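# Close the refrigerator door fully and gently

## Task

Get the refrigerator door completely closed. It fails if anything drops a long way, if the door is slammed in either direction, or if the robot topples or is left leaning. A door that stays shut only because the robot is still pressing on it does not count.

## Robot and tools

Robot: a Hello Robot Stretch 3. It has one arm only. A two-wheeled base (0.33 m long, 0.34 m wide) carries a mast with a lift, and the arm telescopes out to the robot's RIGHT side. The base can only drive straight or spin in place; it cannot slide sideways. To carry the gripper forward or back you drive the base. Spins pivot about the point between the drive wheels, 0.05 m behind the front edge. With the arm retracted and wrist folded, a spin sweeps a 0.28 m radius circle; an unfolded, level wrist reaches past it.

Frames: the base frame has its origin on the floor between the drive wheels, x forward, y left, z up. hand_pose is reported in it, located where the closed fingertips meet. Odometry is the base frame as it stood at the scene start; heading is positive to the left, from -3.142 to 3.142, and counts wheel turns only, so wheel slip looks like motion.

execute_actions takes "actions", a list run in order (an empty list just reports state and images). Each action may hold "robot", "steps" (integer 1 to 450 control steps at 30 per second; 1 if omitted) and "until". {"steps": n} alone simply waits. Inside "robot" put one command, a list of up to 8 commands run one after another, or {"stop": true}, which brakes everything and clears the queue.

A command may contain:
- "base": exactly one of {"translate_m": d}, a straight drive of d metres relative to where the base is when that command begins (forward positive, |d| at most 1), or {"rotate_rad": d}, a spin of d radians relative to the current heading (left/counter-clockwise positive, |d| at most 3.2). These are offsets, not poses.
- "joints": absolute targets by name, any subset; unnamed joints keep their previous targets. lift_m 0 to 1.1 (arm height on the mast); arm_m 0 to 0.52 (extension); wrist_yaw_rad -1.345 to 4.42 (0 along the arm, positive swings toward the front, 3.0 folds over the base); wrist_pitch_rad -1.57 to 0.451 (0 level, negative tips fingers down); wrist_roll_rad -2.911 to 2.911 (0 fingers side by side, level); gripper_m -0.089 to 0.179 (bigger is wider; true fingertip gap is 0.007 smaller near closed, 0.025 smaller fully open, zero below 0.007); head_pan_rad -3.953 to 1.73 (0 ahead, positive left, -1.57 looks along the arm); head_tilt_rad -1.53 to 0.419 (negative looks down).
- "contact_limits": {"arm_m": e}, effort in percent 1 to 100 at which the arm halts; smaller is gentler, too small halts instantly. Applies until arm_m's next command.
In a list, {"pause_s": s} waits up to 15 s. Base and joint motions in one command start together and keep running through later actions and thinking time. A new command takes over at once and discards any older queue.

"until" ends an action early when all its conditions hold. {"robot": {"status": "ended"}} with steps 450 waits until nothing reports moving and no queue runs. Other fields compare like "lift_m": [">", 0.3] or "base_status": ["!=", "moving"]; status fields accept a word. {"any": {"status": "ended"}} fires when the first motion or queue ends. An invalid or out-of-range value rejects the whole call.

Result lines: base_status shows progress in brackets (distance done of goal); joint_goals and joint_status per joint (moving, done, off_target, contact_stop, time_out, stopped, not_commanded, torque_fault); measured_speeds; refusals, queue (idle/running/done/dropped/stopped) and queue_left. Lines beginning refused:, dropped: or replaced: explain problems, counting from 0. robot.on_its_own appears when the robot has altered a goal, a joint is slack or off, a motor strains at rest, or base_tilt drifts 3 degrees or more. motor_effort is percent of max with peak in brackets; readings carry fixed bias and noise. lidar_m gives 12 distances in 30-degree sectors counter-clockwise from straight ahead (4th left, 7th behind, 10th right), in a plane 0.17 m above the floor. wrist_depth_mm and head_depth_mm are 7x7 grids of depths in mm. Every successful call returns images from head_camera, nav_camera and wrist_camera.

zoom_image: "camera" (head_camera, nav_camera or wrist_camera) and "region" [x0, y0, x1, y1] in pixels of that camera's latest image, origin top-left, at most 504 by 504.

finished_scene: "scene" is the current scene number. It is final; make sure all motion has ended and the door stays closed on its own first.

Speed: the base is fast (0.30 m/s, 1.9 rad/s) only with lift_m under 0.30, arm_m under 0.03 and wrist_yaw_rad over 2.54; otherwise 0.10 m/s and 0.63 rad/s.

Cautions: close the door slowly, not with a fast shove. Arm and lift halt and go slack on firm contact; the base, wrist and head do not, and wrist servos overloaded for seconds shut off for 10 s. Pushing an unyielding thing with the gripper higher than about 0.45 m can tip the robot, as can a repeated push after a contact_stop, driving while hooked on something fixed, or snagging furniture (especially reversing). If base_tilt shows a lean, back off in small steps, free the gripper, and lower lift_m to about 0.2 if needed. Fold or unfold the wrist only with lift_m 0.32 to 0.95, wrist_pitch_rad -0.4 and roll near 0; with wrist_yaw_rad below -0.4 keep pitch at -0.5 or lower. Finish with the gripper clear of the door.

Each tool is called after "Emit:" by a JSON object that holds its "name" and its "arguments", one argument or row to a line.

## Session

Emit:
{"name": "execute_actions", "arguments": {
  "actions": [
    {"robot":{"joints":{"head_tilt_rad":-0.7,"lift_m":0.27}},"steps":40}
  ]
}}

Scene clock: 1.33 s.
robot.base_odometry: x=+0.000 y=+0.000 heading=+0.000 (m, m, rad; robot's odometry frame)
robot.turned_by_wheels: +0.000 (rad since the last result)
robot.turned_by_imu: +0.000 (rad since the last result)
robot.base_tilt: forward=+0.5 right=-0.7 (deg)
robot.lidar_m: 2.71 4.02 1.43 1.45 1.24 1.23 1.00 0.79 0.78 0.84 0.88 2.51
robot.head_depth_mm: 2192 2438 2528 1956 1618 1351 1168 / 2357 2587 2540 1973 1607 1356 1179 / 2476 2758 2578 1986 1612 1356 1176 / 2640 3020 2557 2001 1623 1357 1183 / 2863 3169 2596 1994 1616 1371 1177 / 3094 3330 2629 1989 1631 1372 1184 / 3277 3607 2608 2001 1633 1373 1190
robot.base_status: not_commanded
robot.joint_positions: lift_m=+0.452 arm_m=-0.003 wrist_yaw_rad=+2.846 wrist_pitch_rad=-0.464 wrist_roll_rad=-0.014 gripper_m=+0.037 head_pan_rad=+0.003 head_tilt_rad=-0.691
robot.joint_goals: lift_m=+0.270 arm_m=-0.003 wrist_yaw_rad=+2.846 wrist_pitch_rad=-0.464 wrist_roll_rad=-0.014 gripper_m=+0.037 head_pan_rad=+0.003 head_tilt_rad=-0.700
robot.joint_status: lift_m=moving arm_m=not_commanded wrist_yaw_rad=not_commanded wrist_pitch_rad=not_commanded wrist_roll_rad=not_commanded gripper_m=not_commanded head_pan_rad=not_commanded head_tilt_rad=done
robot.measured_speeds: translate_m=+0.000 rotate_rad=+0.000 lift_m=-0.110 arm_m=+0.000 wrist_yaw_rad=+0.000 wrist_pitch_rad=+0.000 wrist_roll_rad=+0.000 head_pan_rad=+0.000 head_tilt_rad=+0.000
robot: refusals=0 queue=running queue_left=0
robot.motor_effort: left_wheel=+0(1) right_wheel=-1(0) lift_m=+31(30) arm_m=+0(0) wrist_yaw_rad=+0(0) wrist_pitch_rad=+6(6) wrist_roll_rad=+1(1) gripper_m=+0(0) head_pan_rad=+1(0) head_tilt_rad=-3(30) (%)
robot.hand_pose: x=+0.0424 y=+0.0667 z=+0.4545 quat_wxyz=(+0.262, +0.700, +0.062, +0.662) (m; robot's base frame)
robot.wrist_depth_mm: - - - - - - - / - - - - - - - / - - - - - - - / - - - 978 955 954 926 / 843 - 846 802 819 782 749 / 716 - - 679 - 669 650 / 619 609 607 593 581 575 574
pictures: head_camera (sideways: a quarter turn clockwise sets it upright), nav_camera (sideways: a quarter turn counterclockwise sets it upright), wrist_camera
Images, in order (width x height): head_camera 896x504, nav_camera 672x504, wrist_camera 644x364.

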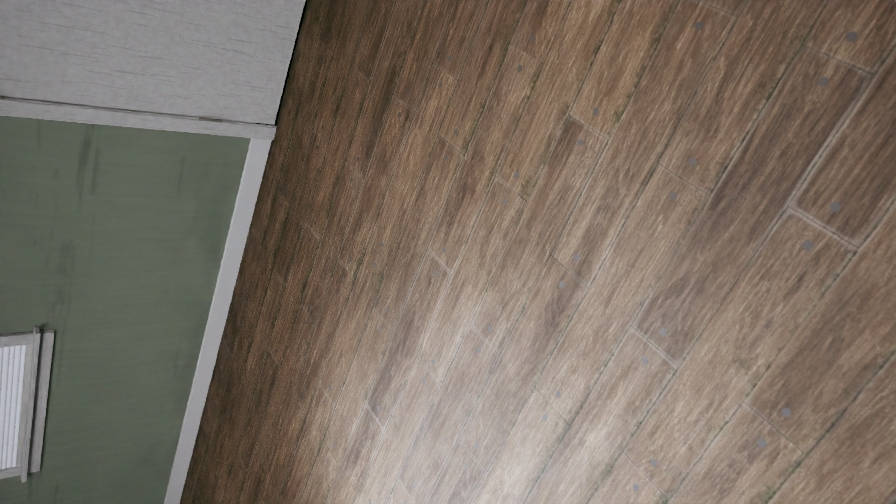

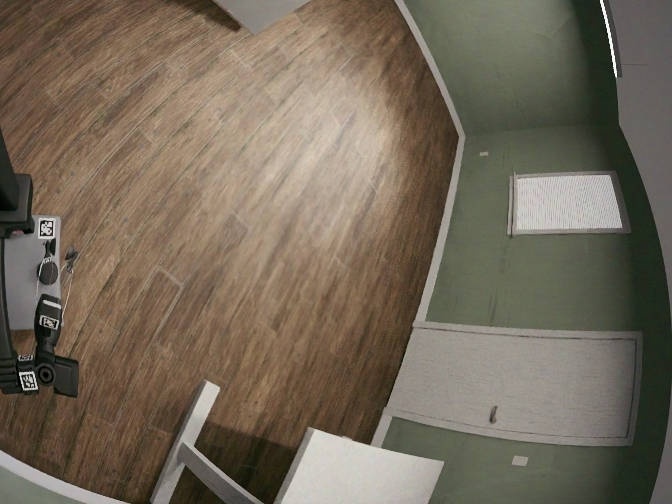

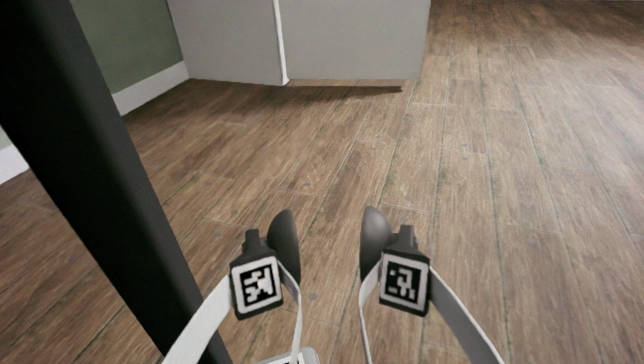

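Emit:
{"name": "execute_actions", "arguments": {
  "actions": [
    {"robot":[{"base":{"rotate_rad":0.7},"joints":{"head_pan_rad":-1.4,"head_tilt_rad":-0.85}},{"base":{"translate_m":1}},{"base":{"translate_m":1}},{"base":{"rotate_rad":-2.95}}],"steps":450,"until":{"robot":{"status":"ended"}}},
    {"steps":200,"until":{"robot":{"status":"ended"}}}
  ]
}}

Scene clock: 23.57 s.
robot.base_odometry: x=+1.530 y=+1.288 heading=-2.250 (m, m, rad; robot's odometry frame)
robot.turned_by_wheels: -2.250 (rad since the last result)
robot.turned_by_imu: -2.225 (rad since the last result)
robot.base_tilt: forward=+0.4 right=-0.7 (deg)
robot.lidar_m: 2.28 2.76 2.14 2.05 2.11 2.15 2.05 2.11 1.79 1.15 0.68 2.36
robot.head_depth_mm: 1483 1704 1925 1692 1439 1259 1122 / 1498 1722 1925 1696 1445 1261 1120 / 1042 1212 1486 1629 1447 1266 1152 / 1422 1528 1794 1630 1457 1268 1146 / 1434 1530 1799 1646 1463 1272 1128 / 1266 1431 1520 1611 1428 1279 1131 / 1078 1161 1135 1064 1109 1278 1132
robot.base_status: done (rotate_rad -2.9499 of -2.9500)
robot.joint_positions: lift_m=+0.270 arm_m=-0.003 wrist_yaw_rad=+2.846 wrist_pitch_rad=-0.465 wrist_roll_rad=-0.014 gripper_m=+0.037 head_pan_rad=-1.393 head_tilt_rad=-0.840
robot.joint_goals: lift_m=+0.270 arm_m=-0.003 wrist_yaw_rad=+2.846 wrist_pitch_rad=-0.465 wrist_roll_rad=-0.014 gripper_m=+0.037 head_pan_rad=-1.400 head_tilt_rad=-0.850
robot.joint_status: lift_m=done arm_m=not_commanded wrist_yaw_rad=not_commanded wrist_pitch_rad=not_commanded wrist_roll_rad=not_commanded gripper_m=not_commanded head_pan_rad=done head_tilt_rad=done
robot.measured_speeds: translate_m=+0.000 rotate_rad=+0.000 lift_m=+0.000 arm_m=+0.000 wrist_yaw_rad=+0.000 wrist_pitch_rad=+0.000 wrist_roll_rad=+0.000 head_pan_rad=+0.000 head_tilt_rad=+0.000
robot: refusals=0 queue=done queue_left=0
robot.motor_effort: left_wheel=+2(8) right_wheel=-3(8) lift_m=+31(30) arm_m=-1(1) wrist_yaw_rad=+0(0) wrist_pitch_rad=+7(7) wrist_roll_rad=+1(1) gripper_m=+0(0) head_pan_rad=-3(35) head_tilt_rad=-3(16) (%)
robot.hand_pose: x=+0.0424 y=+0.0665 z=+0.2723 quat_wxyz=(+0.263, +0.700, +0.062, +0.662) (m; robot's base frame)
robot.wrist_depth_mm: - - - - - - - / - - - - - - - / - 900 879 836 829 803 778 / 683 691 677 670 650 643 627 / 580 - 574 561 554 529 514 / 490 - - 471 - 455 444 / - - - 404 400 394 390
pictures: head_camera (sideways: a quarter turn clockwise sets it upright), nav_camera (sideways: a quarter turn counterclockwise sets it upright), wrist_camera
Images, in order (width x height): head_camera 896x504, nav_camera 672x504, wrist_camera 644x364.

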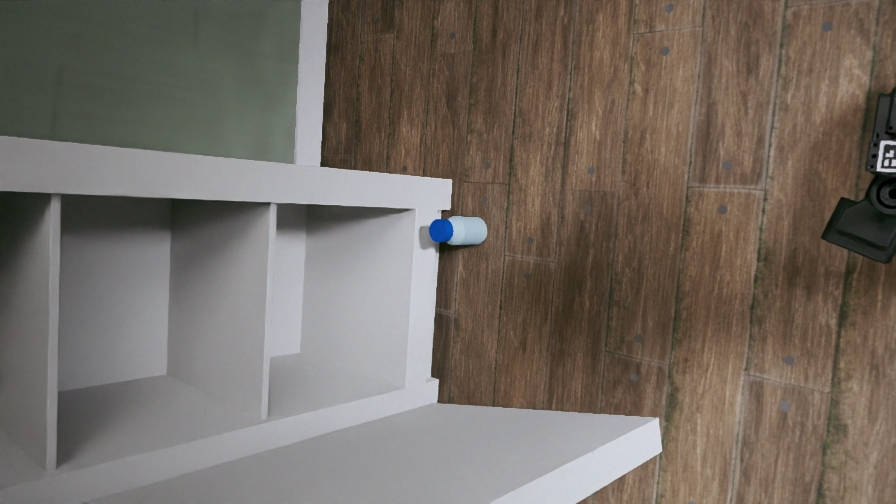

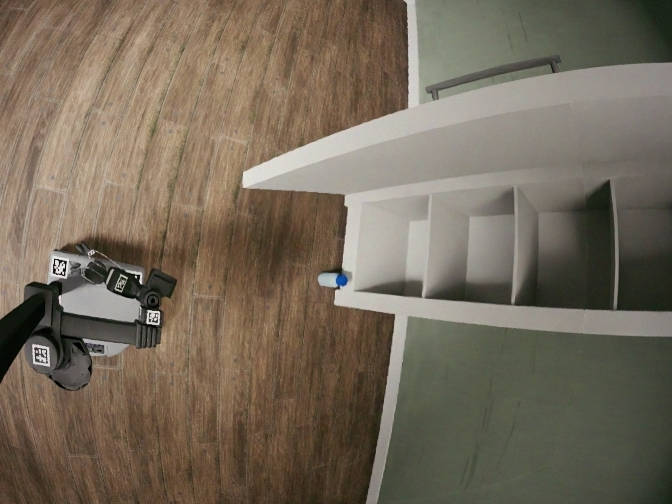

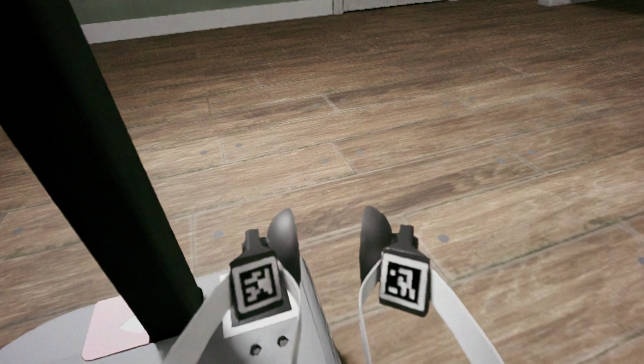

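Emit:
{"name": "execute_actions", "arguments": {
  "actions": [
    {"robot":[{"base":{"rotate_rad":-1.45}},{"base":{"translate_m":0.22}},{"base":{"rotate_rad":1.61}},{"joints":{"lift_m":0.33,"wrist_pitch_rad":-0.4,"arm_m":0.1}},{"joints":{"wrist_yaw_rad":0,"gripper_m":0.17,"head_pan_rad":-1.57}},{"joints":{"lift_m":0.07,"arm_m":0.33,"wrist_pitch_rad":-0.45}}],"steps":450,"until":{"robot":{"status":"ended"}}}
  ]
}}

Scene clock: 49.20 s.
robot.base_odometry: x=+1.343 y=+1.405 heading=-2.090 (m, m, rad; robot's odometry frame)
robot.turned_by_wheels: +0.160 (rad since the last result)
robot.turned_by_imu: +0.158 (rad since the last result)
robot.base_tilt: forward=+0.4 right=-0.7 (deg)
robot.lidar_m: 2.30 2.87 2.29 2.26 2.46 2.10 2.08 1.88 1.51 0.93 0.50 0.52
robot.head_depth_mm: 1292 1488 1746 1695 1443 1265 1119 / 1279 1506 1771 1696 1449 1256 1121 / 842 968 1155 1500 1448 1244 1124 / 982 1372 1285 1526 1454 1248 1125 / 1039 1390 1289 1576 1470 1274 1130 / 1049 1374 1297 1522 1463 1274 1134 / 995 1082 1160 1176 1099 1033 1117
robot.base_status: done (rotate_rad +1.6099 of +1.6100)
robot.joint_positions: lift_m=+0.070 arm_m=+0.330 wrist_yaw_rad=+0.001 wrist_pitch_rad=-0.463 wrist_roll_rad=-0.014 gripper_m=+0.170 head_pan_rad=-1.563 head_tilt_rad=-0.840
robot.joint_goals: lift_m=+0.070 arm_m=+0.330 wrist_yaw_rad=+0.000 wrist_pitch_rad=-0.450 wrist_roll_rad=-0.014 gripper_m=+0.170 head_pan_rad=-1.570 head_tilt_rad=-0.850
robot.joint_status: lift_m=done arm_m=done wrist_yaw_rad=done wrist_pitch_rad=done wrist_roll_rad=not_commanded gripper_m=done head_pan_rad=done head_tilt_rad=done
robot.measured_speeds: translate_m=+0.000 rotate_rad=+0.000 lift_m=+0.000 arm_m=+0.000 wrist_yaw_rad=+0.000 wrist_pitch_rad=+0.000 wrist_roll_rad=+0.000 head_pan_rad=+0.000 head_tilt_rad=+0.000
robot: refusals=0 queue=done queue_left=0
robot.motor_effort: left_wheel=-1(8) right_wheel=+2(11) lift_m=+30(40) arm_m=+4(4) wrist_yaw_rad=-1(3) wrist_pitch_rad=+6(11) wrist_roll_rad=+1(1) gripper_m=+1(100) head_pan_rad=-2(16) head_tilt_rad=-4(4) (%)
robot.hand_pose: x=-0.0213 y=-0.6931 z=+0.0728 quat_wxyz=(+0.693, +0.164, -0.683, -0.161) (m; robot's base frame)
robot.wrist_depth_mm: 382 366 353 339 323 722 755 / 407 391 379 261 344 522 521 / 445 437 426 274 370 394 387 / 347 339 332 301 318 316 308 / 283 287 275 271 265 266 258 / 243 236 234 230 226 224 222 / - 202 203 200 198 195 189
pictures: head_camera (sideways: a quarter turn clockwise sets it upright), nav_camera (sideways: a quarter turn counterclockwise sets it upright), wrist_camera
Images, in order (width x height): head_camera 896x504, nav_camera 672x504, wrist_camera 644x364.

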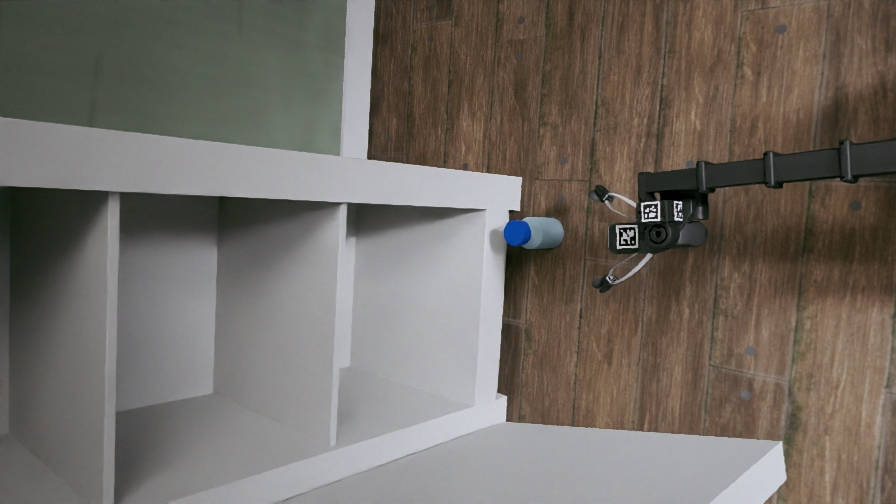

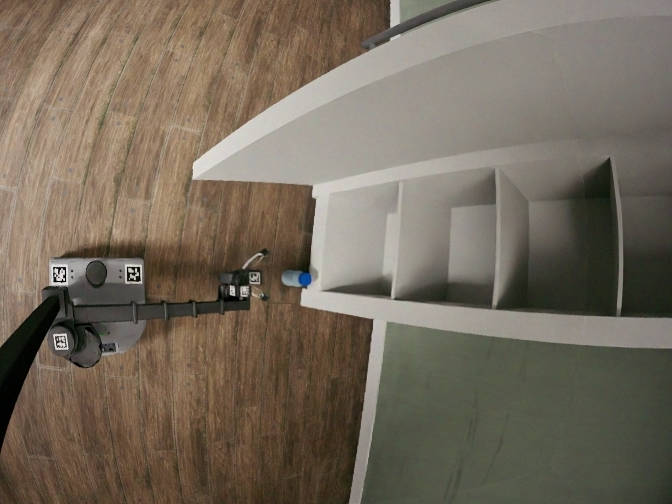

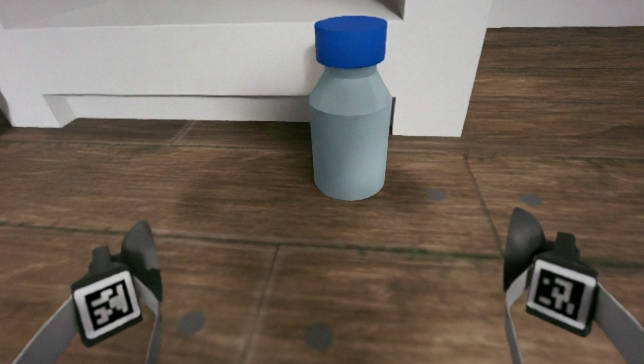

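Emit:
{"name": "execute_actions", "arguments": {
  "actions": [
    {"robot":[{"joints":{"arm_m":0.47}},{"joints":{"gripper_m":0.0}},{"joints":{"lift_m":0.09,"arm_m":0.44}},{"base":{"rotate_rad":-0.5}},{"joints":{"lift_m":0.07}},{"joints":{"gripper_m":0.17}},{"joints":{"arm_m":0.15}},{"joints":{"lift_m":0.33,"arm_m":0,"wrist_pitch_rad":-0.4,"gripper_m":0}}],"steps":450,"until":{"robot":{"status":"ended"}}},
    {"steps":200,"until":{"robot":{"status":"ended"}}},
    {"robot":[{"joints":{"wrist_yaw_rad":3}},{"base":{"rotate_rad":0.5},"joints":{"lift_m":0.27,"head_pan_rad":-2.1}},{"base":{"translate_m":0.68}},{"joints":{"arm_m":0.42}}],"steps":450,"until":{"robot":{"status":"ended"}}}
  ]
}}

Scene clock: 89.97 s.
robot.base_odometry: x=+1.006 y=+0.814 heading=-2.090 (m, m, rad; robot's odometry frame)
robot.turned_by_wheels: +0.000 (rad since the last result)
robot.turned_by_imu: +0.000 (rad since the last result)
robot.base_tilt: forward=+0.5 right=-0.8 (deg)
robot.lidar_m: 1.63 2.17 2.18 2.15 2.37 2.78 2.74 2.00 0.45 0.88 1.71 2.03
robot.head_depth_mm: 1795 2127 2036 1638 1446 1255 1114 / 430 1968 2030 1696 1451 1261 1125 / 383 444 528 671 931 1246 1146 / 420 487 556 718 938 1225 1111 / 429 569 704 924 1306 1243 1132 / 575 705 920 1336 1466 1257 1126 / 703 929 1748 1711 1500 1278 1137
robot.base_status: done (translate_m +0.6800 of +0.6800)
robot.joint_positions: lift_m=+0.270 arm_m=+0.420 wrist_yaw_rad=+2.999 wrist_pitch_rad=-0.423 wrist_roll_rad=-0.014 gripper_m=+0.000 head_pan_rad=-2.093 head_tilt_rad=-0.840
robot.joint_goals: lift_m=+0.270 arm_m=+0.420 wrist_yaw_rad=+3.000 wrist_pitch_rad=-0.400 wrist_roll_rad=-0.014 gripper_m=+0.000 head_pan_rad=-2.100 head_tilt_rad=-0.850
robot.joint_status: lift_m=done arm_m=done wrist_yaw_rad=done wrist_pitch_rad=done wrist_roll_rad=not_commanded gripper_m=done head_pan_rad=done head_tilt_rad=done
robot.measured_speeds: translate_m=+0.000 rotate_rad=+0.000 lift_m=+0.000 arm_m=+0.000 wrist_yaw_rad=+0.000 wrist_pitch_rad=+0.000 wrist_roll_rad=+0.000 head_pan_rad=+0.000 head_tilt_rad=+0.000
robot: refusals=0 queue=done queue_left=0
robot.motor_effort: left_wheel=-1(6) right_wheel=+2(9) lift_m=+31(41) arm_m=+4(5) wrist_yaw_rad=+1(3) wrist_pitch_rad=+10(22) wrist_roll_rad=+1(1) gripper_m=-3(100) head_pan_rad=-2(24) head_tilt_rad=-5(4) (%)
robot.hand_pose: x=+0.0106 y=-0.3431 z=+0.2817 quat_wxyz=(+0.197, +0.695, +0.100, +0.684) (m; robot's base frame)
robot.wrist_depth_mm: - - - - - - - / - - - - - - - / - - - 927 905 889 856 / 766 786 - 718 701 678 669 / 614 584 - - 573 561 547 / 515 490 - - 489 474 466 / 435 431 428 419 412 407 404
pictures: head_camera (sideways: a quarter turn clockwise sets it upright), nav_camera (sideways: a quarter turn counterclockwise sets it upright), wrist_camera
Images, in order (width x height): head_camera 896x504, nav_camera 672x504, wrist_camera 644x364.

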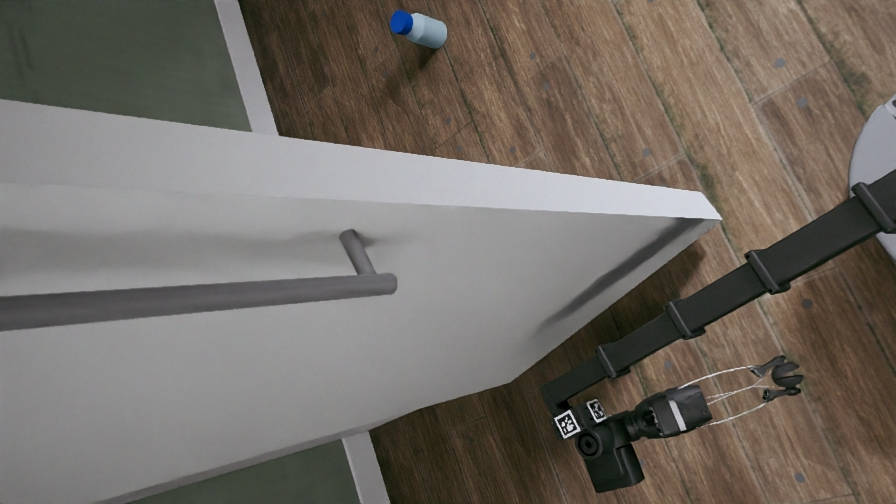

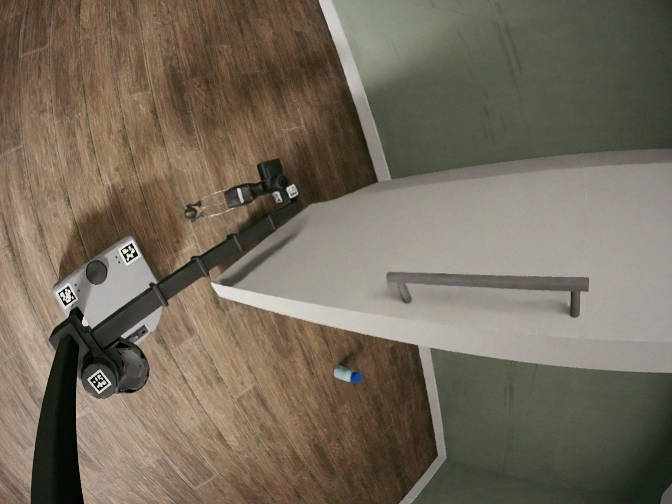

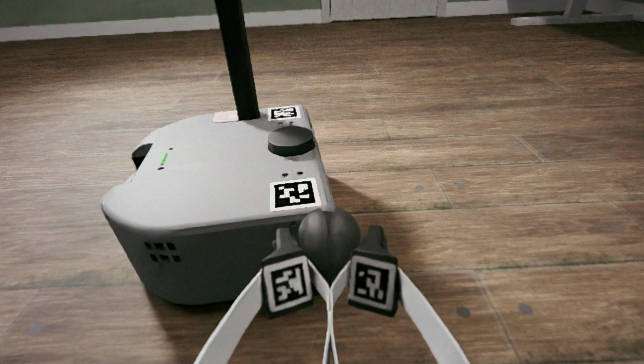

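Emit:
{"name": "execute_actions", "arguments": {
  "actions": [
    {"robot":[{"base":{"translate_m":-0.58},"joints":{"head_pan_rad":-1.6}},{"joints":{"arm_m":0.51}},{"pause_s":1}],"steps":450,"until":{"robot":{"status":"ended"}}}
  ]
}}

Scene clock: 103.37 s.
robot.base_odometry: x=+1.294 y=+1.318 heading=-2.090 (m, m, rad; robot's odometry frame)
robot.turned_by_wheels: +0.000 (rad since the last result)
robot.turned_by_imu: +0.002 (rad since the last result)
robot.base_tilt: forward=+0.5 right=-0.6 (deg)
robot.lidar_m: 2.20 2.78 2.27 2.25 2.44 2.20 2.18 1.91 0.89 0.88 0.95 2.47
robot.head_depth_mm: 1316 1529 1781 1678 1419 1264 1122 / 743 893 1693 1657 1446 1264 1122 / 763 879 1041 1266 1453 1270 1126 / 769 885 1042 1243 1417 1266 1125 / 770 889 1056 1285 1464 1271 1132 / 777 894 1060 1306 1457 1272 1129 / 778 906 1067 1668 1462 1281 1131
robot.base_status: done (translate_m -0.5800 of -0.5800)
robot.joint_positions: lift_m=+0.270 arm_m=+0.510 wrist_yaw_rad=+3.000 wrist_pitch_rad=-0.423 wrist_roll_rad=-0.014 gripper_m=+0.000 head_pan_rad=-1.607 head_tilt_rad=-0.840
robot.joint_goals: lift_m=+0.270 arm_m=+0.510 wrist_yaw_rad=+3.000 wrist_pitch_rad=-0.400 wrist_roll_rad=-0.014 gripper_m=+0.000 head_pan_rad=-1.600 head_tilt_rad=-0.850
robot.joint_status: lift_m=done arm_m=done wrist_yaw_rad=done wrist_pitch_rad=done wrist_roll_rad=not_commanded gripper_m=done head_pan_rad=done head_tilt_rad=done
robot.measured_speeds: translate_m=+0.000 rotate_rad=+0.000 lift_m=+0.000 arm_m=+0.000 wrist_yaw_rad=+0.000 wrist_pitch_rad=+0.000 wrist_roll_rad=+0.000 head_pan_rad=+0.000 head_tilt_rad=+0.000
robot: refusals=0 queue=done queue_left=0
robot.motor_effort: left_wheel=-1(20) right_wheel=+2(69) lift_m=+31(32) arm_m=+4(3) wrist_yaw_rad=+0(1) wrist_pitch_rad=+10(10) wrist_roll_rad=+1(1) gripper_m=-3(3) head_pan_rad=+2(23) head_tilt_rad=-5(5) (%)
robot.hand_pose: x=+0.0103 y=-0.4330 z=+0.2817 quat_wxyz=(+0.196, +0.695, +0.101, +0.684) (m; robot's base frame)
robot.wrist_depth_mm: - - - - - - - / - - - - - - - / - - - 914 915 892 865 / 756 755 - 707 696 678 671 / 613 589 - - 571 554 551 / 499 504 497 - 485 474 462 / 440 432 422 418 417 408 404
pictures: head_camera (sideways: a quarter turn clockwise sets it upright), nav_camera (sideways: a quarter turn counterclockwise sets it upright), wrist_camera
Images, in order (width x height): head_camera 896x504, nav_camera 672x504, wrist_camera 644x364.

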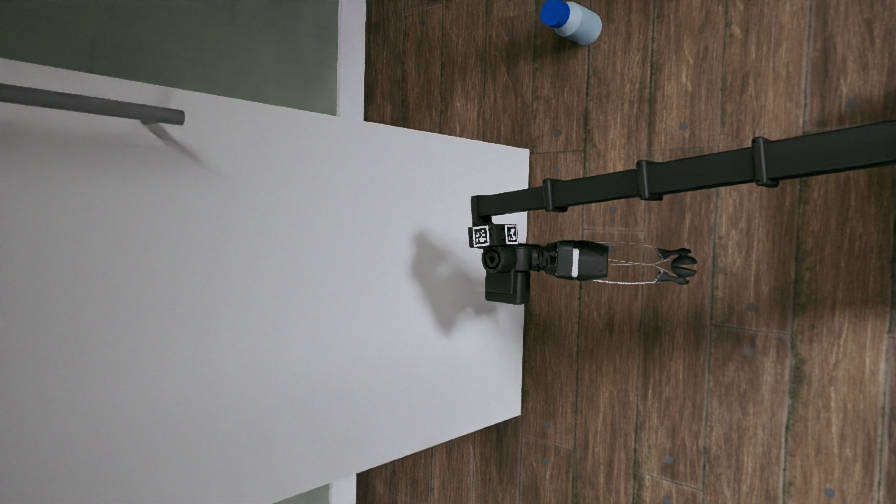

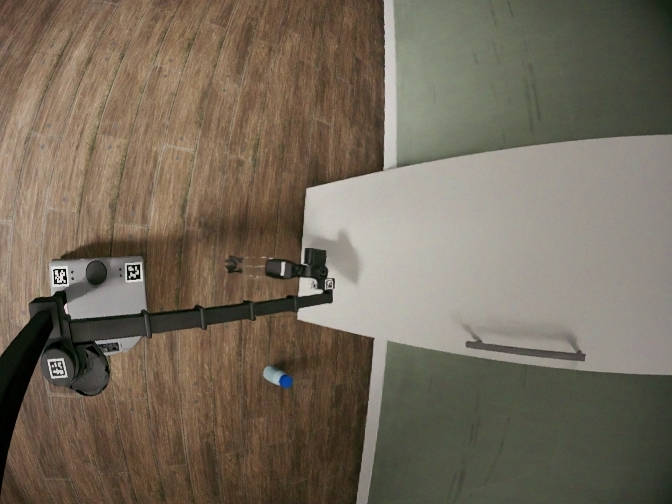

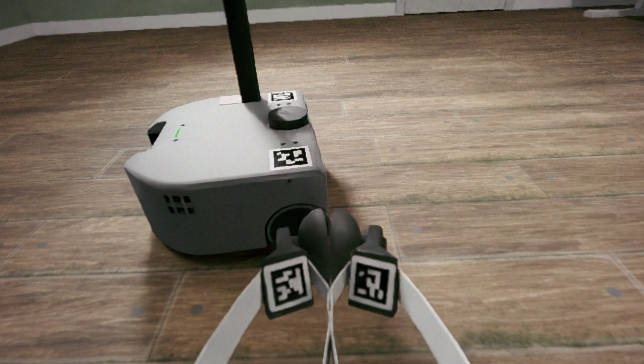

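Emit:
{"name": "finished_scene", "arguments": {
  "scene": 2
}}

The scene is finished: the task was done.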